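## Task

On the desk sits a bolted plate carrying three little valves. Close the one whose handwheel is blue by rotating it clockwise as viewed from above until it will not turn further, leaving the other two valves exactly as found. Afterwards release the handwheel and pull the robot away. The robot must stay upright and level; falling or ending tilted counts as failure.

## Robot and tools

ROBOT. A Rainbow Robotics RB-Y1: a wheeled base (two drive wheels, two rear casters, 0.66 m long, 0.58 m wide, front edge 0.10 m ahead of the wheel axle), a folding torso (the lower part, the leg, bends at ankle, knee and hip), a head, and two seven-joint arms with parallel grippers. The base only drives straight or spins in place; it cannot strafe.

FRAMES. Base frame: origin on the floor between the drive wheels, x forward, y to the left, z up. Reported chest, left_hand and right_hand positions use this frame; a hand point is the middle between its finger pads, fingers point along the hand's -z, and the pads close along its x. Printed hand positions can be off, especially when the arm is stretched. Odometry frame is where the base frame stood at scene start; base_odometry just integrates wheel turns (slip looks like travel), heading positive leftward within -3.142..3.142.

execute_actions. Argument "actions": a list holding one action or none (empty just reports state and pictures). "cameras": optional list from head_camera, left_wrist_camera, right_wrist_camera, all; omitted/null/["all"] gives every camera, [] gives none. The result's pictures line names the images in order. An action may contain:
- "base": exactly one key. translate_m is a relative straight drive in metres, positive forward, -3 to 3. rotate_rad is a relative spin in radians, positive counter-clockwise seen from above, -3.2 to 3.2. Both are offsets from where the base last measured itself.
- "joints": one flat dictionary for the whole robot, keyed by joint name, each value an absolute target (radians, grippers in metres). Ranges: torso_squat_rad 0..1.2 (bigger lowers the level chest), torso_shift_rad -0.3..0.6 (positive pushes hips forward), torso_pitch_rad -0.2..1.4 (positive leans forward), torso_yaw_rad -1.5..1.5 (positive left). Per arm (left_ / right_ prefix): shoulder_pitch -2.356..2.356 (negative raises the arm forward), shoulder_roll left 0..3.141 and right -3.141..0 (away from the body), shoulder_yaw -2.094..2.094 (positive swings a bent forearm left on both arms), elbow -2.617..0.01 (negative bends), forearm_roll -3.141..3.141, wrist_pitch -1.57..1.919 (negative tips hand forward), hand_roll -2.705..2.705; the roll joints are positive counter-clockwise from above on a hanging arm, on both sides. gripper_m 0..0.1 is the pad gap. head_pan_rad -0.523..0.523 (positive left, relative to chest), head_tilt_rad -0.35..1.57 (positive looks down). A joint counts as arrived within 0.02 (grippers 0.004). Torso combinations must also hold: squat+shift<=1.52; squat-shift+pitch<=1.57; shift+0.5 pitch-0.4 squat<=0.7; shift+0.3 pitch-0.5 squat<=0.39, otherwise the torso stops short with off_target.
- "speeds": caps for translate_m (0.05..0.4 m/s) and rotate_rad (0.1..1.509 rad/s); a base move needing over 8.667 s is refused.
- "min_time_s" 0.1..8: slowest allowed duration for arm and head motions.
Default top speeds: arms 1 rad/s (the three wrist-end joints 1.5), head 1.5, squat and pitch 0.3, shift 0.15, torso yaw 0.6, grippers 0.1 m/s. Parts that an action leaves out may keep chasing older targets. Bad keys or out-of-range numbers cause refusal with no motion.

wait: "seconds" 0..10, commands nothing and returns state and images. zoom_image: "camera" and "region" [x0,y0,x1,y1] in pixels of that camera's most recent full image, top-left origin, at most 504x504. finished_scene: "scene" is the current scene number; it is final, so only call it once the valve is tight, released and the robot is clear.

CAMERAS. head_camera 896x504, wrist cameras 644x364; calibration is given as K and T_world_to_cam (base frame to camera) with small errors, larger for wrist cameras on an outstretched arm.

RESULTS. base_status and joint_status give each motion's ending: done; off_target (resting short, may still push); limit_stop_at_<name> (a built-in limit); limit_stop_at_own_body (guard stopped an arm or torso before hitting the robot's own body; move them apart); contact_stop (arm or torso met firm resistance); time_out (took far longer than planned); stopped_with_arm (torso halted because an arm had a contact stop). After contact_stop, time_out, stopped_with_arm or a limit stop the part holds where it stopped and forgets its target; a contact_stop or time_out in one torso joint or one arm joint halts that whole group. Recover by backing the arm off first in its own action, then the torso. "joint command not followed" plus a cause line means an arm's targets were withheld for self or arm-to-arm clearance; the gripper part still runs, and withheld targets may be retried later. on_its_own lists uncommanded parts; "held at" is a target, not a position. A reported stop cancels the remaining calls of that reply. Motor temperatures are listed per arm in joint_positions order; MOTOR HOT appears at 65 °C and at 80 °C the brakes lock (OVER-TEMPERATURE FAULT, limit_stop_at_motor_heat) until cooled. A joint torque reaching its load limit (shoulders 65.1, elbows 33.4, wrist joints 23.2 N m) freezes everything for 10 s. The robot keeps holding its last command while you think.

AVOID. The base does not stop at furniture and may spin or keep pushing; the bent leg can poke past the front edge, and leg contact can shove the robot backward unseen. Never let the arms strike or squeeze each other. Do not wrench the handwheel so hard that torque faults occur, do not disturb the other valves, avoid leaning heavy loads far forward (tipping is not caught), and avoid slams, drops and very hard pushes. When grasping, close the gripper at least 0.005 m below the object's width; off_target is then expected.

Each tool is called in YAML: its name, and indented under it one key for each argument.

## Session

execute_actions:
  actions: []
  cameras: ["head_camera"]

Scene clock: 0.00 s.
Motor temperatures (°C, as the motors report them): left_arm=[29 30 34 31 33 36 34] | right_arm=[30 32 35 31 33 42 35]
base_odometry: x=+0.000 y=+0.000 heading=+0.000 (m, m, rad; odometry frame)
base_status: not commanded
joint_positions: torso_squat_rad=+0.350 torso_shift_rad=+0.000 torso_pitch_rad=+0.000 torso_yaw_rad=-0.001 left_shoulder_pitch_rad=+0.006 left_shoulder_roll_rad=+0.029 left_shoulder_yaw_rad=+0.017 left_elbow_rad=-0.149 left_forearm_roll_rad=-0.012 left_wrist_pitch_rad=+0.010 left_hand_roll_rad=-0.019 left_gripper_m=+0.101 right_shoulder_pitch_rad=-0.007 right_shoulder_roll_rad=-0.032 right_shoulder_yaw_rad=-0.016 right_elbow_rad=-0.143 right_forearm_roll_rad=+0.017 right_wrist_pitch_rad=-0.028 right_hand_roll_rad=-0.014 right_gripper_m=+0.100 head_pan_rad=-0.001 head_tilt_rad=+0.400
joint_status: not commanded
chest: x=-0.2280 y=-0.0010 z=+1.2474 quat_wxyz=(+1.000, +0.001, +0.000, +0.000) (m; base frame)
left_hand: x=-0.1620 y=+0.2433 z=+0.5656 quat_wxyz=(+0.998, +0.017, -0.066, -0.008) (m; base frame)
right_hand: x=-0.1468 y=-0.2457 z=+0.5672 quat_wxyz=(+0.996, -0.016, -0.089, -0.004) (m; base frame)
pictures: head_camera
camera_calibration (this result's frames):
head_camera: T_world_to_cam=[[0.0111312, -0.998398, -0.0554677, 0.0764483], [-0.418453, 0.0457294, -0.907086, 1.29058], [0.90817, 0.0333076, -0.417274, 0.738856], [0, 0, 0, 1]] pos_world=[-0.131811, -0.0073011, 1.48321]
Images, in order (width x height): head_camera 896x504.

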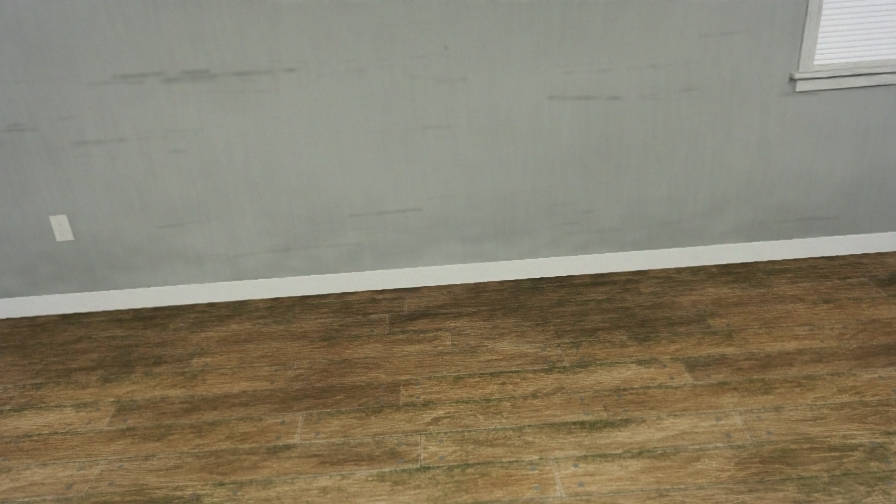

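execute_actions:
  actions:
    - {"base":{"rotate_rad":-1.3},"joints":{"left_shoulder_pitch_rad":-0.9,"left_shoulder_roll_rad":0.3,"left_shoulder_yaw_rad":-0.01,"left_elbow_rad":-1.0,"left_forearm_roll_rad":0.33,"left_wrist_pitch_rad":1.9,"left_hand_roll_rad":1.5}}
  cameras: ["head_camera"]

Scene clock: 8.20 s.
Motor temperatures (°C, as the motors report them): left_arm=[29 30 34 32 33 36 34] | right_arm=[30 32 35 31 33 42 35]
base_odometry: x=+0.000 y=+0.000 heading=-1.299 (m, m, rad; odometry frame)
base_status: done
joint_positions: torso_squat_rad=+0.350 torso_shift_rad=+0.000 torso_pitch_rad=+0.000 torso_yaw_rad=-0.001 left_shoulder_pitch_rad=-0.900 left_shoulder_roll_rad=+0.300 left_shoulder_yaw_rad=-0.010 left_elbow_rad=-1.000 left_forearm_roll_rad=+0.330 left_wrist_pitch_rad=+1.900 left_hand_roll_rad=+1.500 left_gripper_m=+0.101 right_shoulder_pitch_rad=-0.007 right_shoulder_roll_rad=-0.032 right_shoulder_yaw_rad=-0.016 right_elbow_rad=-0.143 right_forearm_roll_rad=+0.017 right_wrist_pitch_rad=-0.028 right_hand_roll_rad=-0.014 right_gripper_m=+0.100 head_pan_rad=-0.001 head_tilt_rad=+0.400
joint_status: all done
chest: x=-0.2281 y=-0.0010 z=+1.2474 quat_wxyz=(+1.000, +0.001, +0.000, +0.000) (m; base frame)
left_hand: x=+0.2524 y=+0.2319 z=+1.0013 quat_wxyz=(+0.780, +0.016, +0.007, +0.626) (m; base frame)
right_hand: x=-0.1468 y=-0.2457 z=+0.5672 quat_wxyz=(+0.996, -0.016, -0.089, -0.004) (m; base frame)
pictures: head_camera
camera_calibration (this result's frames):
head_camera: T_world_to_cam=[[0.0111437, -0.998398, -0.0554797, 0.0764695], [-0.418363, 0.0457383, -0.907127, 1.29063], [0.908211, 0.0333194, -0.417183, 0.73881], [0, 0, 0, 1]] pos_world=[-0.131897, -0.00730075, 1.48322]
Images, in order (width x height): head_camera 896x504.

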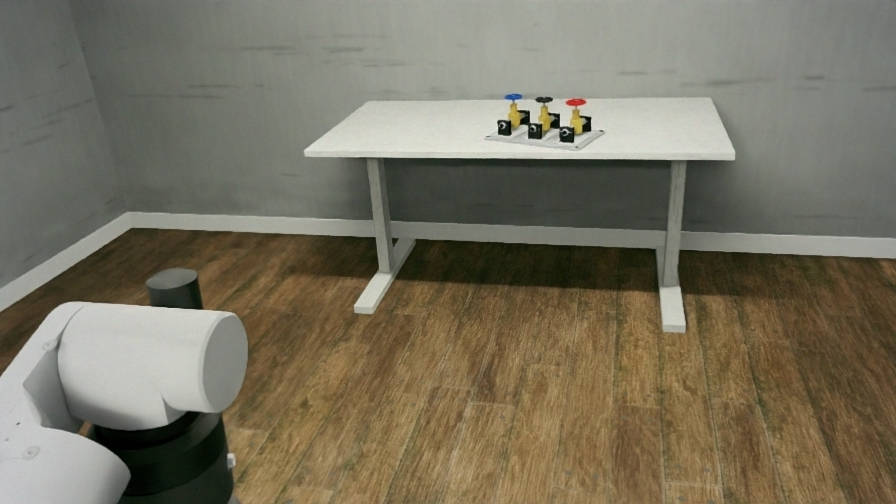

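execute_actions:
  actions:
    - {"base":{"rotate_rad":-0.175}}
  cameras: []

execute_actions:
  actions:
    - {"base":{"translate_m":1.85},"joints":{"head_tilt_rad":0.8,"torso_squat_rad":0.2}}
  cameras: ["head_camera","left_wrist_camera"]

Scene clock: 18.90 s.
Motor temperatures (°C, as the motors report them): left_arm=[30 30 34 32 33 35 34] | right_arm=[30 32 35 31 33 42 35]
base_odometry: x=+0.000 y=+0.000 heading=-1.474 (m, m, rad; odometry frame)
base_status: done
joint_positions: torso_squat_rad=+0.350 torso_shift_rad=+0.000 torso_pitch_rad=+0.000 torso_yaw_rad=-0.001 left_shoulder_pitch_rad=-0.900 left_shoulder_roll_rad=+0.300 left_shoulder_yaw_rad=-0.010 left_elbow_rad=-1.000 left_forearm_roll_rad=+0.330 left_wrist_pitch_rad=+1.900 left_hand_roll_rad=+1.500 left_gripper_m=+0.101 right_shoulder_pitch_rad=-0.007 right_shoulder_roll_rad=-0.032 right_shoulder_yaw_rad=-0.016 right_elbow_rad=-0.143 right_forearm_roll_rad=+0.017 right_wrist_pitch_rad=-0.028 right_hand_roll_rad=-0.014 right_gripper_m=+0.100 head_pan_rad=-0.001 head_tilt_rad=+0.400
joint_status: not commanded
chest: x=-0.2281 y=-0.0010 z=+1.2474 quat_wxyz=(+1.000, +0.001, +0.000, +0.000) (m; base frame)
left_hand: x=+0.2524 y=+0.2319 z=+1.0013 quat_wxyz=(+0.780, +0.016, +0.007, +0.626) (m; base frame)
right_hand: x=-0.1468 y=-0.2457 z=+0.5672 quat_wxyz=(+0.996, -0.016, -0.089, -0.004) (m; base frame)
pictures: none
No camera images: the call's "cameras" was empty. Leave "cameras" out to get every camera's image.

Scene clock: 25.07 s.
Motor temperatures (°C, as the motors report them): left_arm=[30 31 34 32 33 35 34] | right_arm=[30 32 35 31 33 42 35]
base_odometry: x=+0.178 y=-1.841 heading=-1.474 (m, m, rad; odometry frame)
base_status: done
joint_positions: torso_squat_rad=+0.200 torso_shift_rad=+0.000 torso_pitch_rad=+0.000 torso_yaw_rad=-0.001 left_shoulder_pitch_rad=-0.900 left_shoulder_roll_rad=+0.300 left_shoulder_yaw_rad=-0.010 left_elbow_rad=-1.000 left_forearm_roll_rad=+0.330 left_wrist_pitch_rad=+1.900 left_hand_roll_rad=+1.500 left_gripper_m=+0.101 right_shoulder_pitch_rad=-0.007 right_shoulder_roll_rad=-0.032 right_shoulder_yaw_rad=-0.016 right_elbow_rad=-0.143 right_forearm_roll_rad=+0.017 right_wrist_pitch_rad=-0.028 right_hand_roll_rad=-0.014 right_gripper_m=+0.100 head_pan_rad=-0.001 head_tilt_rad=+0.800
joint_status: all done
chest: x=-0.2280 y=-0.0010 z=+1.2760 quat_wxyz=(+1.000, +0.001, +0.000, +0.000) (m; base frame)
left_hand: x=+0.2524 y=+0.2319 z=+1.0297 quat_wxyz=(+0.780, +0.016, +0.007, +0.626) (m; base frame)
right_hand: x=-0.1468 y=-0.2457 z=+0.5957 quat_wxyz=(+0.996, -0.016, -0.089, -0.004) (m; base frame)
pictures: head_camera, left_wrist_camera
camera_calibration (this result's frames):
head_camera: T_world_to_cam=[[-0.0110865, -0.998358, -0.0562021, 0.0745096], [-0.739087, 0.0460393, -0.672034, 0.90351], [0.673518, 0.0340878, -0.738384, 1.17637], [0, 0, 0, 1]] pos_world=[-0.123709, -0.00730961, 1.47999]
left_wrist_camera: T_world_to_cam=[[0.23403, 0.971752, -0.0304542, -0.259017], [0.741496, -0.158142, 0.652054, -0.790907], [0.628819, -0.175182, -0.757561, 0.750539], [0, 0, 0, 1]] pos_world=[0.17512, 0.258106, 1.07641]
Images, in order (width x height): head_camera 896x504, left_wrist_camera 644x364.

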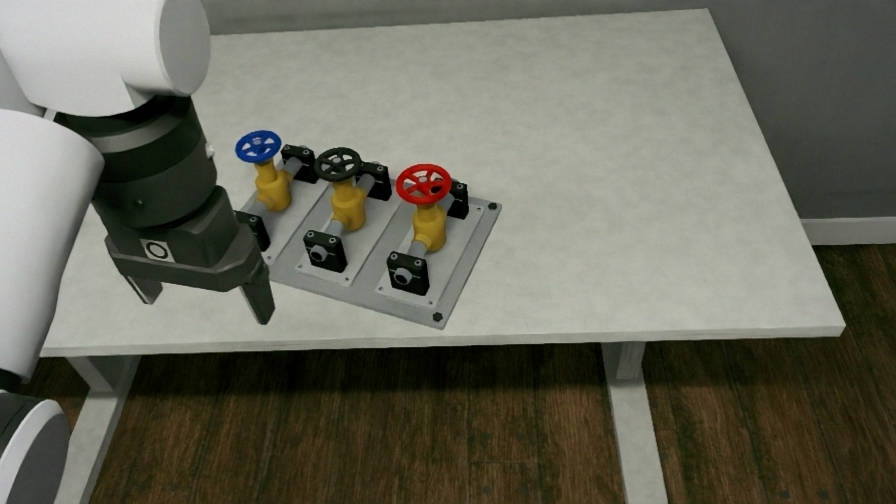

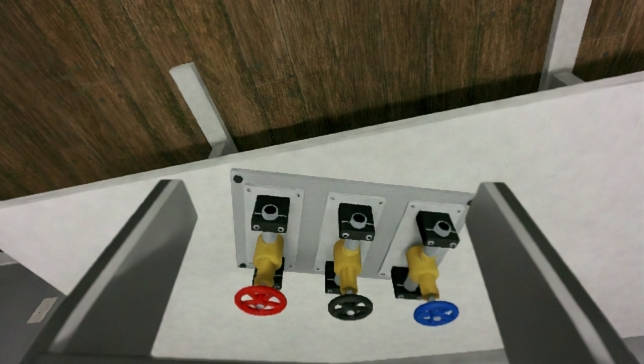

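execute_actions:
  actions:
    - {"base":{"translate_m":0.36},"joints":{"head_tilt_rad":1.0,"head_pan_rad":0.3,"torso_yaw_rad":0.1,"torso_squat_rad":0.35,"left_hand_roll_rad":2.65}}
  cameras: ["head_camera","left_wrist_camera"]

execute_actions:
  actions:
    - {"joints":{"left_hand_roll_rad":1.08}}
  cameras: ["left_wrist_camera"]

Scene clock: 40.17 s.
Motor temperatures (°C, as the motors report them): left_arm=[31 31 34 32 33 35 34] | right_arm=[30 32 35 31 33 42 35]
base_odometry: x=+0.213 y=-2.199 heading=-1.475 (m, m, rad; odometry frame)
base_status: done
joint_positions: torso_squat_rad=+0.350 torso_shift_rad=+0.000 torso_pitch_rad=+0.000 torso_yaw_rad=+0.100 left_shoulder_pitch_rad=-0.900 left_shoulder_roll_rad=+0.300 left_shoulder_yaw_rad=-0.010 left_elbow_rad=-1.000 left_forearm_roll_rad=+0.330 left_wrist_pitch_rad=+1.900 left_hand_roll_rad=+2.650 left_gripper_m=+0.101 right_shoulder_pitch_rad=-0.007 right_shoulder_roll_rad=-0.032 right_shoulder_yaw_rad=-0.016 right_elbow_rad=-0.143 right_forearm_roll_rad=+0.017 right_wrist_pitch_rad=-0.028 right_hand_roll_rad=-0.014 right_gripper_m=+0.100 head_pan_rad=+0.300 head_tilt_rad=+1.000
joint_status: all done
chest: x=-0.2280 y=-0.0010 z=+1.2475 quat_wxyz=(+0.999, +0.001, +0.000, +0.050) (m; base frame)
left_hand: x=+0.2264 y=+0.2792 z=+1.0013 quat_wxyz=(+0.266, +0.017, -0.002, +0.964) (m; base frame)
right_hand: x=-0.1224 y=-0.2363 z=+0.5672 quat_wxyz=(+0.995, -0.011, -0.090, +0.046) (m; base frame)
pictures: head_camera, left_wrist_camera
camera_calibration (this result's frames):
head_camera: T_world_to_cam=[[0.370312, -0.927378, -0.0532784, 0.149442], [-0.807365, -0.292964, -0.512186, 0.639046], [0.459381, 0.232684, -0.857221, 1.28304], [0, 0, 0, 1]] pos_world=[-0.128803, 0.0272632, 1.43512]
left_wrist_camera: T_world_to_cam=[[-0.848722, 0.528815, -0.00503719, 0.0436528], [0.388069, 0.629245, 0.673389, -0.906831], [0.359268, 0.569565, -0.739271, 0.588354], [0, 0, 0, 1]] pos_world=[0.177586, 0.212429, 1.04582]
Images, in order (width x height): head_camera 896x504, left_wrist_camera 644x364.

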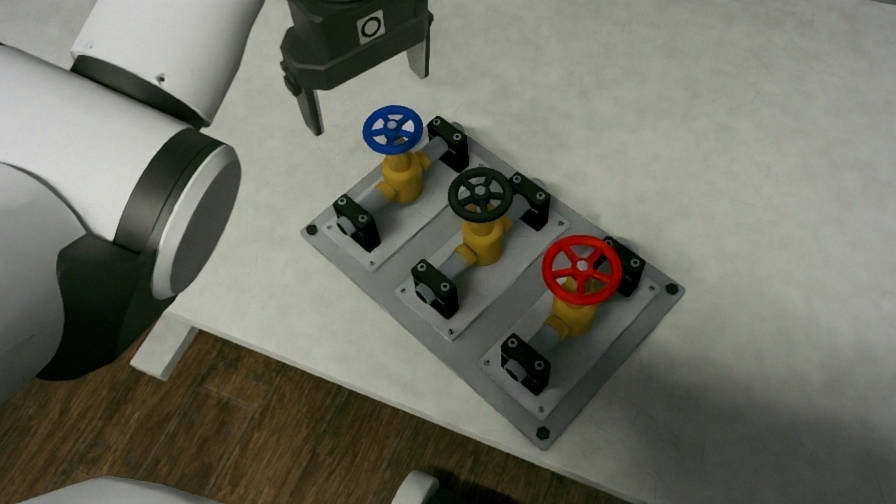

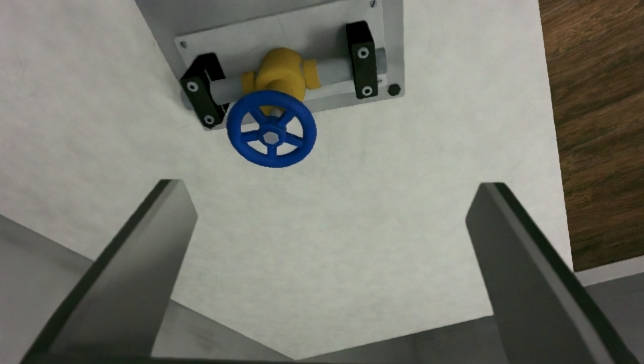

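Scene clock: 41.80 s.
Motor temperatures (°C, as the motors report them): left_arm=[31 31 34 32 33 35 34] | right_arm=[30 32 35 31 33 42 35]
base_odometry: x=+0.213 y=-2.199 heading=-1.475 (m, m, rad; odometry frame)
base_status: not commanded
joint_positions: torso_squat_rad=+0.350 torso_shift_rad=+0.000 torso_pitch_rad=+0.000 torso_yaw_rad=+0.100 left_shoulder_pitch_rad=-0.900 left_shoulder_roll_rad=+0.300 left_shoulder_yaw_rad=-0.010 left_elbow_rad=-1.000 left_forearm_roll_rad=+0.330 left_wrist_pitch_rad=+1.900 left_hand_roll_rad=+1.080 left_gripper_m=+0.101 right_shoulder_pitch_rad=-0.007 right_shoulder_roll_rad=-0.032 right_shoulder_yaw_rad=-0.016 right_elbow_rad=-0.143 right_forearm_roll_rad=+0.017 right_wrist_pitch_rad=-0.028 right_hand_roll_rad=-0.014 right_gripper_m=+0.100 head_pan_rad=+0.300 head_tilt_rad=+1.000
joint_status: all done
chest: x=-0.2280 y=-0.0010 z=+1.2475 quat_wxyz=(+0.999, +0.001, +0.000, +0.050) (m; base frame)
left_hand: x=+0.2264 y=+0.2792 z=+1.0013 quat_wxyz=(+0.869, +0.014, +0.011, +0.494) (m; base frame)
right_hand: x=-0.1224 y=-0.2363 z=+0.5672 quat_wxyz=(+0.995, -0.011, -0.090, +0.046) (m; base frame)
pictures: left_wrist_camera
camera_calibration (this result's frames):
left_wrist_camera: T_world_to_cam=[[0.526365, 0.849073, -0.0448885, -0.317242], [0.659981, -0.374716, 0.651162, -0.66584], [0.536064, -0.372374, -0.75761, 0.829673], [0, 0, 0, 1]] pos_world=[0.161669, 0.32881, 1.0479]
Images, in order (width x height): left_wrist_camera 644x364.

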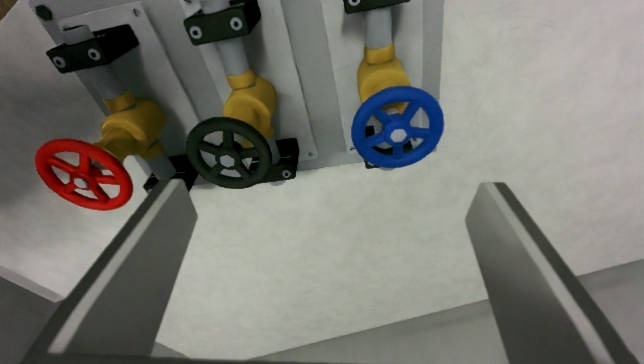

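execute_actions:
  actions:
    - {"base":{"translate_m":0.06},"joints":{"torso_yaw_rad":0.13,"torso_squat_rad":0.58}}
  cameras: ["left_wrist_camera"]

execute_actions:
  actions:
    - {"joints":{"left_hand_roll_rad":2.65}}
  cameras: ["left_wrist_camera"]

Scene clock: 53.13 s.
Motor temperatures (°C, as the motors report them): left_arm=[31 31 34 33 33 35 34] | right_arm=[30 32 35 31 33 42 35]
base_odometry: x=+0.218 y=-2.258 heading=-1.478 (m, m, rad; odometry frame)
base_status: done
joint_positions: torso_squat_rad=+0.580 torso_shift_rad=+0.000 torso_pitch_rad=+0.000 torso_yaw_rad=+0.130 left_shoulder_pitch_rad=-0.900 left_shoulder_roll_rad=+0.300 left_shoulder_yaw_rad=-0.010 left_elbow_rad=-1.000 left_forearm_roll_rad=+0.330 left_wrist_pitch_rad=+1.900 left_hand_roll_rad=+1.080 left_gripper_m=+0.101 right_shoulder_pitch_rad=-0.007 right_shoulder_roll_rad=-0.032 right_shoulder_yaw_rad=-0.016 right_elbow_rad=-0.143 right_forearm_roll_rad=+0.017 right_wrist_pitch_rad=-0.028 right_hand_roll_rad=-0.014 right_gripper_m=+0.100 head_pan_rad=+0.300 head_tilt_rad=+1.000
joint_status: all done
chest: x=-0.2281 y=-0.0009 z=+1.1754 quat_wxyz=(+0.998, +0.001, +0.000, +0.065) (m; base frame)
left_hand: x=+0.2178 y=+0.2927 z=+0.9293 quat_wxyz=(+0.862, +0.014, +0.011, +0.507) (m; base frame)
right_hand: x=-0.1155 y=-0.2329 z=+0.4952 quat_wxyz=(+0.994, -0.010, -0.090, +0.061) (m; base frame)
pictures: left_wrist_camera
camera_calibration (this result's frames):
left_wrist_camera: T_world_to_cam=[[0.500785, 0.864411, -0.0448022, -0.326428], [0.670779, -0.354852, 0.651256, -0.616483], [0.547055, -0.356192, -0.757534, 0.777585], [0, 0, 0, 1]] pos_world=[0.151612, 0.340378, 0.975911]
Images, in order (width x height): left_wrist_camera 644x364.

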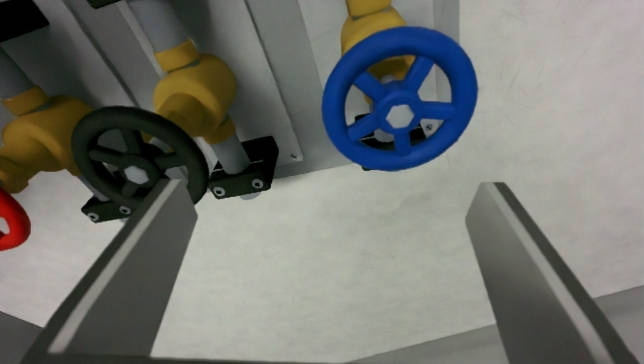

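Scene clock: 54.77 s.
Motor temperatures (°C, as the motors report them): left_arm=[31 31 34 33 33 35 34] | right_arm=[30 32 35 31 33 42 35]
base_odometry: x=+0.218 y=-2.258 heading=-1.478 (m, m, rad; odometry frame)
base_status: not commanded
joint_positions: torso_squat_rad=+0.580 torso_shift_rad=+0.000 torso_pitch_rad=+0.000 torso_yaw_rad=+0.130 left_shoulder_pitch_rad=-0.900 left_shoulder_roll_rad=+0.300 left_shoulder_yaw_rad=-0.010 left_elbow_rad=-1.000 left_forearm_roll_rad=+0.330 left_wrist_pitch_rad=+1.900 left_hand_roll_rad=+2.650 left_gripper_m=+0.101 right_shoulder_pitch_rad=-0.007 right_shoulder_roll_rad=-0.032 right_shoulder_yaw_rad=-0.016 right_elbow_rad=-0.143 right_forearm_roll_rad=+0.017 right_wrist_pitch_rad=-0.028 right_hand_roll_rad=-0.014 right_gripper_m=+0.100 head_pan_rad=+0.300 head_tilt_rad=+1.000
joint_status: all done
chest: x=-0.2281 y=-0.0009 z=+1.1754 quat_wxyz=(+0.998, +0.001, +0.000, +0.065) (m; base frame)
left_hand: x=+0.2178 y=+0.2927 z=+0.9293 quat_wxyz=(+0.252, +0.017, -0.002, +0.968) (m; base frame)
right_hand: x=-0.1155 y=-0.2329 z=+0.4952 quat_wxyz=(+0.994, -0.010, -0.090, +0.061) (m; base frame)
pictures: left_wrist_camera
camera_calibration (this result's frames):
left_wrist_camera: T_world_to_cam=[[-0.864132, 0.503239, -0.00515626, 0.0397966], [0.36901, 0.640542, 0.673452, -0.862749], [0.34221, 0.580049, -0.739213, 0.53112], [0, 0, 0, 1]] pos_world=[0.170997, 0.224524, 0.973836]
Images, in order (width x height): left_wrist_camera 644x364.

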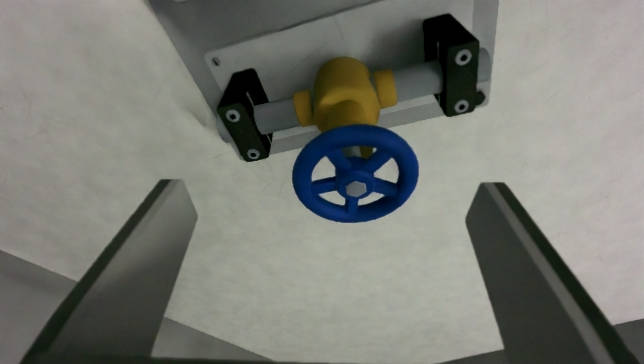

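execute_actions:
  actions:
    - {"joints":{"left_shoulder_roll_rad":0.35,"left_forearm_roll_rad":0.35}}
  cameras: []

execute_actions:
  actions:
    - {"joints":{"torso_squat_rad":0.69}}
  cameras: ["left_wrist_camera"]

execute_actions:
  actions:
    - {"joints":{"left_hand_roll_rad":1.08}}
  cameras: ["left_wrist_camera"]

Scene clock: 71.73 s.
Motor temperatures (°C, as the motors report them): left_arm=[32 31 34 33 33 35 34] | right_arm=[30 32 35 31 33 42 35]
base_odometry: x=+0.218 y=-2.258 heading=-1.478 (m, m, rad; odometry frame)
base_status: not commanded
joint_positions: torso_squat_rad=+0.580 torso_shift_rad=+0.000 torso_pitch_rad=+0.000 torso_yaw_rad=+0.130 left_shoulder_pitch_rad=-0.900 left_shoulder_roll_rad=+0.350 left_shoulder_yaw_rad=-0.010 left_elbow_rad=-1.000 left_forearm_roll_rad=+0.350 left_wrist_pitch_rad=+1.900 left_hand_roll_rad=+2.650 left_gripper_m=+0.101 right_shoulder_pitch_rad=-0.007 right_shoulder_roll_rad=-0.032 right_shoulder_yaw_rad=-0.016 right_elbow_rad=-0.143 right_forearm_roll_rad=+0.017 right_wrist_pitch_rad=-0.028 right_hand_roll_rad=-0.014 right_gripper_m=+0.100 head_pan_rad=+0.300 head_tilt_rad=+1.000
joint_status: all done
chest: x=-0.2281 y=-0.0009 z=+1.1754 quat_wxyz=(+0.998, +0.001, +0.000, +0.065) (m; base frame)
left_hand: x=+0.2176 y=+0.3164 z=+0.9364 quat_wxyz=(+0.236, +0.015, -0.009, +0.971) (m; base frame)
right_hand: x=-0.1154 y=-0.2329 z=+0.4952 quat_wxyz=(+0.994, -0.010, -0.090, +0.061) (m; base frame)
pictures: none
No camera images: the call's "cameras" was empty. Leave "cameras" out to get every camera's image.

Scene clock: 72.90 s.
Motor temperatures (°C, as the motors report them): left_arm=[32 31 34 33 33 35 34] | right_arm=[30 32 35 31 33 42 35]
base_odometry: x=+0.218 y=-2.258 heading=-1.478 (m, m, rad; odometry frame)
base_status: not commanded
joint_positions: torso_squat_rad=+0.690 torso_shift_rad=+0.000 torso_pitch_rad=+0.000 torso_yaw_rad=+0.130 left_shoulder_pitch_rad=-0.900 left_shoulder_roll_rad=+0.350 left_shoulder_yaw_rad=-0.010 left_elbow_rad=-1.000 left_forearm_roll_rad=+0.350 left_wrist_pitch_rad=+1.900 left_hand_roll_rad=+2.650 left_gripper_m=+0.101 right_shoulder_pitch_rad=-0.007 right_shoulder_roll_rad=-0.032 right_shoulder_yaw_rad=-0.016 right_elbow_rad=-0.143 right_forearm_roll_rad=+0.017 right_wrist_pitch_rad=-0.028 right_hand_roll_rad=-0.014 right_gripper_m=+0.100 head_pan_rad=+0.300 head_tilt_rad=+1.000
joint_status: all done
chest: x=-0.2281 y=-0.0009 z=+1.1298 quat_wxyz=(+0.998, +0.001, +0.000, +0.065) (m; base frame)
left_hand: x=+0.2176 y=+0.3164 z=+0.8908 quat_wxyz=(+0.236, +0.015, -0.009, +0.971) (m; base frame)
right_hand: x=-0.1154 y=-0.2329 z=+0.4495 quat_wxyz=(+0.994, -0.010, -0.090, +0.061) (m; base frame)
pictures: left_wrist_camera
camera_calibration (this result's frames):
left_wrist_camera: T_world_to_cam=[[-0.879224, 0.476366, -0.00642645, 0.0403543], [0.342997, 0.642313, 0.68541, -0.857462], [0.330634, 0.600424, -0.728129, 0.4752], [0, 0, 0, 1]] pos_world=[0.17247, 0.246214, 0.93398]
Images, in order (width x height): left_wrist_camera 644x364.

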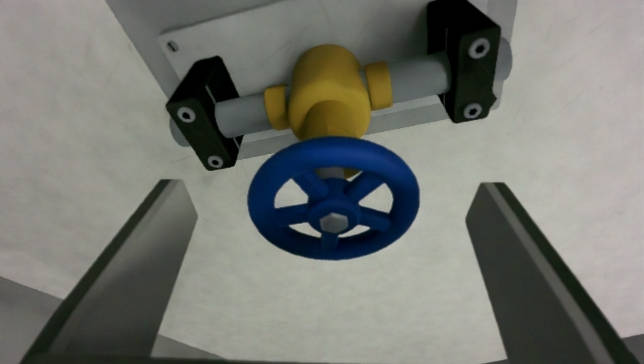

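Scene clock: 74.53 s.
Motor temperatures (°C, as the motors report them): left_arm=[32 31 34 33 33 35 34] | right_arm=[30 32 35 31 33 42 35]
base_odometry: x=+0.218 y=-2.258 heading=-1.478 (m, m, rad; odometry frame)
base_status: not commanded
joint_positions: torso_squat_rad=+0.690 torso_shift_rad=+0.000 torso_pitch_rad=+0.000 torso_yaw_rad=+0.130 left_shoulder_pitch_rad=-0.900 left_shoulder_roll_rad=+0.350 left_shoulder_yaw_rad=-0.010 left_elbow_rad=-1.000 left_forearm_roll_rad=+0.350 left_wrist_pitch_rad=+1.900 left_hand_roll_rad=+1.080 left_gripper_m=+0.101 right_shoulder_pitch_rad=-0.007 right_shoulder_roll_rad=-0.032 right_shoulder_yaw_rad=-0.016 right_elbow_rad=-0.143 right_forearm_roll_rad=+0.017 right_wrist_pitch_rad=-0.028 right_hand_roll_rad=-0.014 right_gripper_m=+0.100 head_pan_rad=+0.300 head_tilt_rad=+1.000
joint_status: all done
chest: x=-0.2281 y=-0.0009 z=+1.1298 quat_wxyz=(+0.998, +0.001, +0.000, +0.065) (m; base frame)
left_hand: x=+0.2176 y=+0.3164 z=+0.8908 quat_wxyz=(+0.854, +0.017, +0.004, +0.520) (m; base frame)
right_hand: x=-0.1154 y=-0.2329 z=+0.4495 quat_wxyz=(+0.994, -0.010, -0.090, +0.061) (m; base frame)
pictures: left_wrist_camera
camera_calibration (this result's frames):
left_wrist_camera: T_world_to_cam=[[0.474151, 0.879982, -0.0285125, -0.362155], [0.675638, -0.3429, 0.652636, -0.588886], [0.564531, -0.328712, -0.757135, 0.744159], [0, 0, 0, 1]] pos_world=[0.149489, 0.361375, 0.937432]
Images, in order (width x height): left_wrist_camera 644x364.

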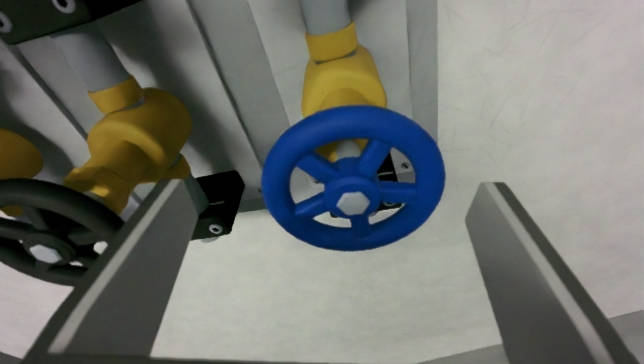

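execute_actions:
  actions:
    - {"joints":{"left_shoulder_roll_rad":0.363,"left_hand_roll_rad":2.65,"torso_squat_rad":0.745}}
  cameras: ["left_wrist_camera"]

execute_actions:
  actions:
    - {"joints":{"left_gripper_m":0.046}}
  cameras: ["left_wrist_camera"]

execute_actions:
  actions:
    - {"joints":{"left_hand_roll_rad":1.4},"min_time_s":1.5}
  cameras: ["left_wrist_camera"]

execute_actions:
  actions:
    - {"joints":{"left_hand_roll_rad":0.4},"min_time_s":1.5}
  cameras: ["left_wrist_camera"]

Scene clock: 87.20 s.
Motor temperatures (°C, as the motors report them): left_arm=[32 31 34 33 33 35 34] | right_arm=[30 32 35 31 33 42 35]
base_odometry: x=+0.218 y=-2.258 heading=-1.478 (m, m, rad; odometry frame)
base_status: not commanded
joint_positions: torso_squat_rad=+0.745 torso_shift_rad=+0.000 torso_pitch_rad=+0.000 torso_yaw_rad=+0.130 left_shoulder_pitch_rad=-0.900 left_shoulder_roll_rad=+0.363 left_shoulder_yaw_rad=-0.010 left_elbow_rad=-1.000 left_forearm_roll_rad=+0.350 left_wrist_pitch_rad=+1.900 left_hand_roll_rad=+2.650 left_gripper_m=+0.101 right_shoulder_pitch_rad=-0.007 right_shoulder_roll_rad=-0.032 right_shoulder_yaw_rad=-0.016 right_elbow_rad=-0.143 right_forearm_roll_rad=+0.017 right_wrist_pitch_rad=-0.028 right_hand_roll_rad=-0.014 right_gripper_m=+0.100 head_pan_rad=+0.300 head_tilt_rad=+1.000
joint_status: all done
chest: x=-0.2281 y=-0.0009 z=+1.1045 quat_wxyz=(+0.998, +0.001, +0.000, +0.065) (m; base frame)
left_hand: x=+0.2174 y=+0.3236 z=+0.8674 quat_wxyz=(+0.232, +0.014, -0.014, +0.973) (m; base frame)
right_hand: x=-0.1154 y=-0.2328 z=+0.4242 quat_wxyz=(+0.994, -0.010, -0.090, +0.061) (m; base frame)
pictures: left_wrist_camera
camera_calibration (this result's frames):
left_wrist_camera: T_world_to_cam=[[-0.883638, 0.468148, -0.00456289, 0.0386274], [0.335376, 0.639769, 0.691534, -0.8488], [0.32666, 0.609535, -0.72233, 0.44689], [0, 0, 0, 1]] pos_world=[0.172819, 0.252557, 0.909952]
Images, in order (width x height): left_wrist_camera 644x364.

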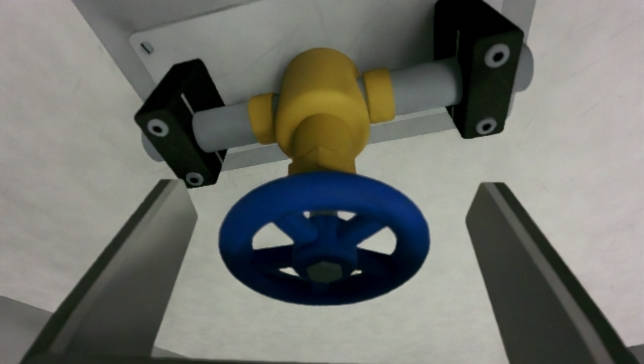

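Scene clock: 88.23 s.
Motor temperatures (°C, as the motors report them): left_arm=[32 31 34 33 33 35 34] | right_arm=[30 32 35 31 33 42 35]
base_odometry: x=+0.218 y=-2.258 heading=-1.478 (m, m, rad; odometry frame)
base_status: not commanded
joint_positions: torso_squat_rad=+0.745 torso_shift_rad=+0.000 torso_pitch_rad=+0.000 torso_yaw_rad=+0.130 left_shoulder_pitch_rad=-0.900 left_shoulder_roll_rad=+0.363 left_shoulder_yaw_rad=-0.010 left_elbow_rad=-1.000 left_forearm_roll_rad=+0.350 left_wrist_pitch_rad=+1.900 left_hand_roll_rad=+2.650 left_gripper_m=+0.064 right_shoulder_pitch_rad=-0.007 right_shoulder_roll_rad=-0.032 right_shoulder_yaw_rad=-0.016 right_elbow_rad=-0.143 right_forearm_roll_rad=+0.017 right_wrist_pitch_rad=-0.028 right_hand_roll_rad=-0.014 right_gripper_m=+0.100 head_pan_rad=+0.300 head_tilt_rad=+1.000
joint_status: left_gripper_m off_target (ended at +0.064, target +0.046)
chest: x=-0.2280 y=-0.0009 z=+1.1045 quat_wxyz=(+0.998, +0.001, +0.000, +0.065) (m; base frame)
left_hand: x=+0.2177 y=+0.3234 z=+0.8675 quat_wxyz=(+0.232, +0.014, -0.014, +0.973) (m; base frame)
right_hand: x=-0.1154 y=-0.2328 z=+0.4242 quat_wxyz=(+0.994, -0.010, -0.090, +0.061) (m; base frame)
pictures: left_wrist_camera
camera_calibration (this result's frames):
left_wrist_camera: T_world_to_cam=[[-0.883488, 0.468424, -0.00523084, 0.0394555], [0.335109, 0.639769, 0.691662, -0.848911], [0.327338, 0.609323, -0.722202, 0.446768], [0, 0, 0, 1]] pos_world=[0.173092, 0.252399, 0.910023]
Images, in order (width x height): left_wrist_camera 644x364.

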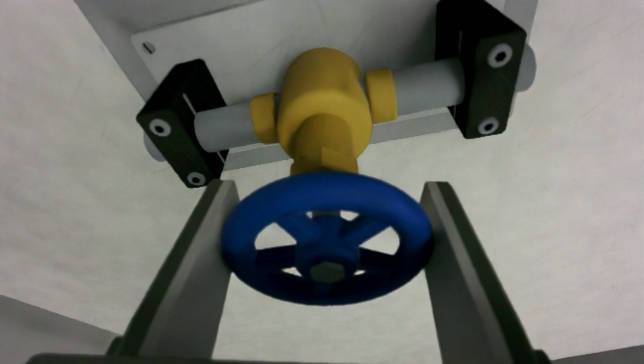

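Scene clock: 90.03 s.
Motor temperatures (°C, as the motors report them): left_arm=[32 31 34 33 33 35 34] | right_arm=[30 32 35 31 33 42 35]
base_odometry: x=+0.218 y=-2.258 heading=-1.478 (m, m, rad; odometry frame)
base_status: not commanded
joint_positions: torso_squat_rad=+0.745 torso_shift_rad=+0.000 torso_pitch_rad=+0.000 torso_yaw_rad=+0.130 left_shoulder_pitch_rad=-0.900 left_shoulder_roll_rad=+0.365 left_shoulder_yaw_rad=-0.010 left_elbow_rad=-1.000 left_forearm_roll_rad=+0.349 left_wrist_pitch_rad=+1.900 left_hand_roll_rad=+1.400 left_gripper_m=+0.064 right_shoulder_pitch_rad=-0.007 right_shoulder_roll_rad=-0.032 right_shoulder_yaw_rad=-0.016 right_elbow_rad=-0.143 right_forearm_roll_rad=+0.017 right_wrist_pitch_rad=-0.028 right_hand_roll_rad=-0.014 right_gripper_m=+0.100 head_pan_rad=+0.300 head_tilt_rad=+1.000
joint_status: all done
chest: x=-0.2280 y=-0.0008 z=+1.1045 quat_wxyz=(+0.998, +0.001, +0.000, +0.065) (m; base frame)
left_hand: x=+0.2171 y=+0.3250 z=+0.8676 quat_wxyz=(+0.756, +0.020, -0.003, +0.654) (m; base frame)
right_hand: x=-0.1154 y=-0.2328 z=+0.4243 quat_wxyz=(+0.994, -0.010, -0.090, +0.061) (m; base frame)
pictures: left_wrist_camera
camera_calibration (this result's frames):
left_wrist_camera: T_world_to_cam=[[0.162278, 0.986709, -0.00840306, -0.354544], [0.744811, -0.1169, 0.656956, -0.662726], [0.647242, -0.112868, -0.753882, 0.638726], [0, 0, 0, 1]] pos_world=[0.13773, 0.344451, 0.913926]
Images, in order (width x height): left_wrist_camera 644x364.

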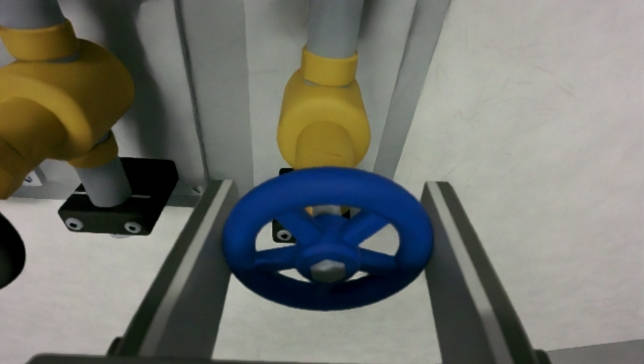

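Scene clock: 91.83 s.
Motor temperatures (°C, as the motors report them): left_arm=[32 31 34 33 33 35 34] | right_arm=[30 32 35 31 33 42 35]
base_odometry: x=+0.218 y=-2.258 heading=-1.478 (m, m, rad; odometry frame)
base_status: not commanded
joint_positions: torso_squat_rad=+0.745 torso_shift_rad=+0.000 torso_pitch_rad=+0.000 torso_yaw_rad=+0.130 left_shoulder_pitch_rad=-0.900 left_shoulder_roll_rad=+0.367 left_shoulder_yaw_rad=-0.010 left_elbow_rad=-1.000 left_forearm_roll_rad=+0.348 left_wrist_pitch_rad=+1.899 left_hand_roll_rad=+0.401 left_gripper_m=+0.064 right_shoulder_pitch_rad=-0.007 right_shoulder_roll_rad=-0.032 right_shoulder_yaw_rad=-0.016 right_elbow_rad=-0.143 right_forearm_roll_rad=+0.017 right_wrist_pitch_rad=-0.028 right_hand_roll_rad=-0.014 right_gripper_m=+0.100 head_pan_rad=+0.300 head_tilt_rad=+1.000
joint_status: all done
chest: x=-0.2280 y=-0.0007 z=+1.1045 quat_wxyz=(+0.998, +0.000, +0.000, +0.065) (m; base frame)
left_hand: x=+0.2177 y=+0.3265 z=+0.8683 quat_wxyz=(+0.977, +0.020, +0.006, +0.212) (m; base frame)
right_hand: x=-0.1154 y=-0.2328 z=+0.4243 quat_wxyz=(+0.994, -0.010, -0.090, +0.061) (m; base frame)
pictures: left_wrist_camera
camera_calibration (this result's frames):
left_wrist_camera: T_world_to_cam=[[0.915887, 0.399194, -0.0423662, -0.298836], [0.330119, -0.688921, 0.645297, -0.376229], [0.228412, -0.605005, -0.762756, 0.898649], [0, 0, 0, 1]] pos_world=[0.192639, 0.403789, 0.915568]
Images, in order (width x height): left_wrist_camera 644x364.

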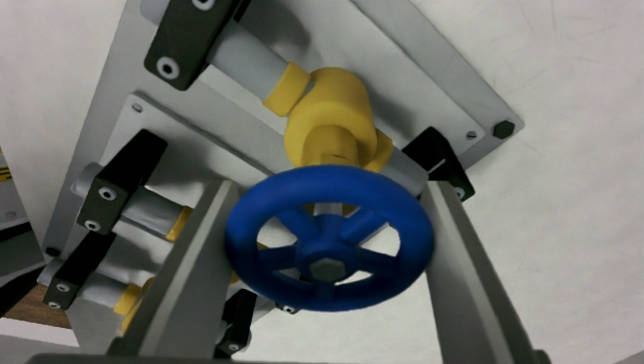

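execute_actions:
  actions:
    - {"joints":{"left_hand_roll_rad":-0.2,"left_shoulder_roll_rad":0.366},"min_time_s":1.2}
  cameras: ["left_wrist_camera"]

execute_actions:
  actions:
    - {"joints":{"left_hand_roll_rad":-0.8},"min_time_s":1.2}
  cameras: ["left_wrist_camera"]

execute_actions:
  actions:
    - {"joints":{"left_hand_roll_rad":-1.4},"min_time_s":1.2}
  cameras: ["left_wrist_camera"]

Scene clock: 100.43 s.
Motor temperatures (°C, as the motors report them): left_arm=[32 31 34 33 35 36 35] | right_arm=[30 32 35 31 33 42 35]
base_odometry: x=+0.218 y=-2.258 heading=-1.478 (m, m, rad; odometry frame)
base_status: not commanded
joint_positions: torso_squat_rad=+0.745 torso_shift_rad=+0.000 torso_pitch_rad=+0.001 torso_yaw_rad=+0.130 left_shoulder_pitch_rad=-0.902 left_shoulder_roll_rad=+0.369 left_shoulder_yaw_rad=-0.009 left_elbow_rad=-1.001 left_forearm_roll_rad=+0.349 left_wrist_pitch_rad=+1.898 left_hand_roll_rad=-0.199 left_gripper_m=+0.065 right_shoulder_pitch_rad=-0.007 right_shoulder_roll_rad=-0.032 right_shoulder_yaw_rad=-0.016 right_elbow_rad=-0.143 right_forearm_roll_rad=+0.017 right_wrist_pitch_rad=-0.028 right_hand_roll_rad=-0.014 right_gripper_m=+0.100 head_pan_rad=+0.300 head_tilt_rad=+1.000
joint_status: all done
chest: x=-0.2278 y=-0.0007 z=+1.1045 quat_wxyz=(+0.998, +0.000, +0.000, +0.065) (m; base frame)
left_hand: x=+0.2186 y=+0.3273 z=+0.8693 quat_wxyz=(+0.996, +0.018, +0.010, -0.085) (m; base frame)
right_hand: x=-0.1154 y=-0.2328 z=+0.4243 quat_wxyz=(+0.994, -0.010, -0.090, +0.061) (m; base frame)
pictures: left_wrist_camera
camera_calibration (this result's frames):
left_wrist_camera: T_world_to_cam=[[0.980409, -0.186648, -0.0629342, -0.104443], [-0.101575, -0.752823, 0.650339, -0.265716], [-0.168763, -0.631205, -0.757033, 0.990103], [0, 0, 0, 1]] pos_world=[0.2425, 0.405427, 0.915773]
Images, in order (width x height): left_wrist_camera 644x364.

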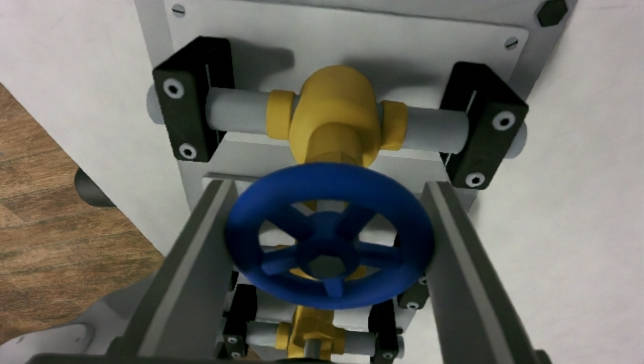

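Scene clock: 101.93 s.
Motor temperatures (°C, as the motors report them): left_arm=[32 31 34 33 35 36 35] | right_arm=[30 32 35 31 33 42 35]
base_odometry: x=+0.218 y=-2.258 heading=-1.478 (m, m, rad; odometry frame)
base_status: not commanded
joint_positions: torso_squat_rad=+0.745 torso_shift_rad=+0.000 torso_pitch_rad=+0.001 torso_yaw_rad=+0.130 left_shoulder_pitch_rad=-0.902 left_shoulder_roll_rad=+0.366 left_shoulder_yaw_rad=-0.009 left_elbow_rad=-1.001 left_forearm_roll_rad=+0.350 left_wrist_pitch_rad=+1.899 left_hand_roll_rad=-0.799 left_gripper_m=+0.064 right_shoulder_pitch_rad=-0.007 right_shoulder_roll_rad=-0.032 right_shoulder_yaw_rad=-0.016 right_elbow_rad=-0.143 right_forearm_roll_rad=+0.017 right_wrist_pitch_rad=-0.028 right_hand_roll_rad=-0.014 right_gripper_m=+0.100 head_pan_rad=+0.300 head_tilt_rad=+1.000
joint_status: all done
chest: x=-0.2278 y=-0.0008 z=+1.1045 quat_wxyz=(+0.998, +0.001, +0.000, +0.065) (m; base frame)
left_hand: x=+0.2185 y=+0.3254 z=+0.8690 quat_wxyz=(+0.926, +0.013, +0.015, -0.377) (m; base frame)
right_hand: x=-0.1154 y=-0.2328 z=+0.4242 quat_wxyz=(+0.994, -0.010, -0.090, +0.061) (m; base frame)
pictures: left_wrist_camera
camera_calibration (this result's frames):
left_wrist_camera: T_world_to_cam=[[0.700434, -0.709518, -0.0773082, 0.13902], [-0.493096, -0.559381, 0.666295, -0.258251], [-0.515993, -0.428575, -0.74167, 0.98522], [0, 0, 0, 1]] pos_world=[0.28365, 0.376417, 0.913526]
Images, in order (width x height): left_wrist_camera 644x364.

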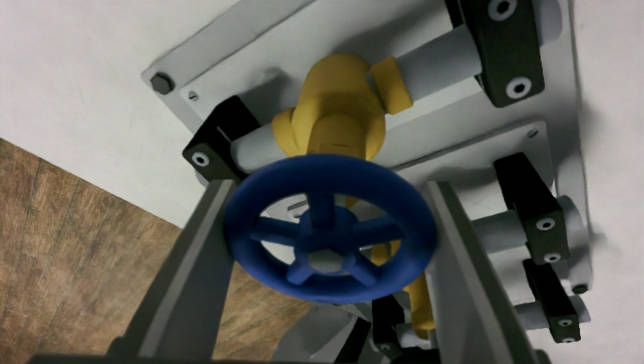

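Scene clock: 103.43 s.
Motor temperatures (°C, as the motors report them): left_arm=[32 31 34 33 34 36 35] | right_arm=[30 32 35 31 33 42 35]
base_odometry: x=+0.218 y=-2.258 heading=-1.478 (m, m, rad; odometry frame)
base_status: not commanded
joint_positions: torso_squat_rad=+0.745 torso_shift_rad=+0.000 torso_pitch_rad=+0.000 torso_yaw_rad=+0.130 left_shoulder_pitch_rad=-0.901 left_shoulder_roll_rad=+0.366 left_shoulder_yaw_rad=-0.009 left_elbow_rad=-1.000 left_forearm_roll_rad=+0.350 left_wrist_pitch_rad=+1.900 left_hand_roll_rad=-1.399 left_gripper_m=+0.064 right_shoulder_pitch_rad=-0.007 right_shoulder_roll_rad=-0.032 right_shoulder_yaw_rad=-0.016 right_elbow_rad=-0.143 right_forearm_roll_rad=+0.017 right_wrist_pitch_rad=-0.028 right_hand_roll_rad=-0.014 right_gripper_m=+0.100 head_pan_rad=+0.300 head_tilt_rad=+1.000
joint_status: all done
chest: x=-0.2279 y=-0.0009 z=+1.1045 quat_wxyz=(+0.998, +0.001, +0.000, +0.065) (m; base frame)
left_hand: x=+0.2179 y=+0.3253 z=+0.8684 quat_wxyz=(+0.773, +0.007, +0.019, -0.634) (m; base frame)
right_hand: x=-0.1154 y=-0.2328 z=+0.4242 quat_wxyz=(+0.994, -0.010, -0.090, +0.061) (m; base frame)
pictures: left_wrist_camera
camera_calibration (this result's frames):
left_wrist_camera: T_world_to_cam=[[0.176216, -0.981287, -0.0776056, 0.342277], [-0.705571, -0.180891, 0.685163, -0.351472], [-0.68638, -0.0659807, -0.724244, 0.888514], [0, 0, 0, 1]] pos_world=[0.301555, 0.330919, 0.910879]
Images, in order (width x height): left_wrist_camera 644x364.

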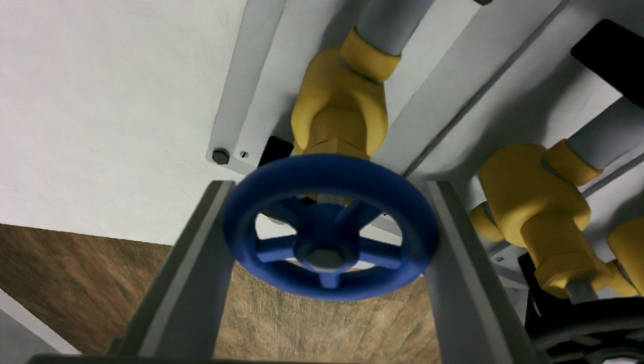

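Fully slipping: tight.

execute_actions:
  actions:
    - {"joints":{"left_gripper_m":0.085}}
  cameras: []

execute_actions:
  actions:
    - {"joints":{"torso_squat_rad":0.4}}
  cameras: []

execute_actions:
  actions:
    - {"base":{"translate_m":-0.4}}
  cameras: []

finished_scene:
  scene: 2

Scene clock: 110.07 s.
Motor temperatures (°C, as the motors report them): left_arm=[32 31 34 33 34 36 35] | right_arm=[30 32 35 31 33 42 35]
base_odometry: x=+0.218 y=-2.258 heading=-1.478 (m, m, rad; odometry frame)
base_status: not commanded
joint_positions: torso_squat_rad=+0.745 torso_shift_rad=+0.000 torso_pitch_rad=+0.000 torso_yaw_rad=+0.130 left_shoulder_pitch_rad=-0.900 left_shoulder_roll_rad=+0.366 left_shoulder_yaw_rad=-0.010 left_elbow_rad=-1.000 left_forearm_roll_rad=+0.350 left_wrist_pitch_rad=+1.900 left_hand_roll_rad=-1.400 left_gripper_m=+0.085 right_shoulder_pitch_rad=-0.007 right_shoulder_roll_rad=-0.032 right_shoulder_yaw_rad=-0.016 right_elbow_rad=-0.143 right_forearm_roll_rad=+0.017 right_wrist_pitch_rad=-0.028 right_hand_roll_rad=-0.014 right_gripper_m=+0.100 head_pan_rad=+0.300 head_tilt_rad=+1.000
joint_status: all done
chest: x=-0.2279 y=-0.0009 z=+1.1045 quat_wxyz=(+0.998, +0.001, +0.000, +0.065) (m; base frame)
left_hand: x=+0.2176 y=+0.3254 z=+0.8682 quat_wxyz=(+0.773, +0.007, +0.019, -0.634) (m; base frame)
right_hand: x=-0.1154 y=-0.2328 z=+0.4242 quat_wxyz=(+0.994, -0.010, -0.090, +0.061) (m; base frame)
pictures: none
No camera images: the call's "cameras" was empty. Leave "cameras" out to get every camera's image.

Scene clock: 112.00 s.
Motor temperatures (°C, as the motors report them): left_arm=[32 31 34 33 34 36 35] | right_arm=[30 32 35 31 33 42 35]
base_odometry: x=+0.218 y=-2.258 heading=-1.478 (m, m, rad; odometry frame)
base_status: not commanded
joint_positions: torso_squat_rad=+0.400 torso_shift_rad=+0.000 torso_pitch_rad=+0.000 torso_yaw_rad=+0.130 left_shoulder_pitch_rad=-0.900 left_shoulder_roll_rad=+0.366 left_shoulder_yaw_rad=-0.010 left_elbow_rad=-1.000 left_forearm_roll_rad=+0.350 left_wrist_pitch_rad=+1.900 left_hand_roll_rad=-1.400 left_gripper_m=+0.085 right_shoulder_pitch_rad=-0.007 right_shoulder_roll_rad=-0.032 right_shoulder_yaw_rad=-0.016 right_elbow_rad=-0.143 right_forearm_roll_rad=+0.017 right_wrist_pitch_rad=-0.028 right_hand_roll_rad=-0.014 right_gripper_m=+0.100 head_pan_rad=+0.300 head_tilt_rad=+1.000
joint_status: all done
chest: x=-0.2280 y=-0.0010 z=+1.2347 quat_wxyz=(+0.998, +0.001, +0.000, +0.065) (m; base frame)
left_hand: x=+0.2174 y=+0.3253 z=+0.9982 quat_wxyz=(+0.773, +0.007, +0.019, -0.634) (m; base frame)
right_hand: x=-0.1155 y=-0.2330 z=+0.5544 quat_wxyz=(+0.994, -0.010, -0.090, +0.061) (m; base frame)
pictures: none
No camera images: the call's "cameras" was empty. Leave "cameras" out to get every camera's image.

Scene clock: 114.67 s.
Motor temperatures (°C, as the motors report them): left_arm=[32 31 34 33 34 36 35] | right_arm=[30 32 35 31 33 42 35]
base_odometry: x=+0.182 y=-1.860 heading=-1.479 (m, m, rad; odometry frame)
base_status: done
joint_positions: torso_squat_rad=+0.400 torso_shift_rad=+0.000 torso_pitch_rad=+0.000 torso_yaw_rad=+0.130 left_shoulder_pitch_rad=-0.900 left_shoulder_roll_rad=+0.366 left_shoulder_yaw_rad=-0.010 left_elbow_rad=-1.000 left_forearm_roll_rad=+0.350 left_wrist_pitch_rad=+1.900 left_hand_roll_rad=-1.400 left_gripper_m=+0.085 right_shoulder_pitch_rad=-0.007 right_shoulder_roll_rad=-0.032 right_shoulder_yaw_rad=-0.016 right_elbow_rad=-0.143 right_forearm_roll_rad=+0.017 right_wrist_pitch_rad=-0.028 right_hand_roll_rad=-0.014 right_gripper_m=+0.100 head_pan_rad=+0.300 head_tilt_rad=+1.000
joint_status: not commanded
chest: x=-0.2281 y=-0.0010 z=+1.2347 quat_wxyz=(+0.998, +0.001, +0.000, +0.065) (m; base frame)
left_hand: x=+0.2174 y=+0.3253 z=+0.9982 quat_wxyz=(+0.773, +0.007, +0.019, -0.634) (m; base frame)
right_hand: x=-0.1155 y=-0.2330 z=+0.5544 quat_wxyz=(+0.994, -0.010, -0.090, +0.061) (m; base frame)
pictures: none
No camera images: the call's "cameras" was empty. Leave "cameras" out to get every camera's image.

The scene is finished: the task was done.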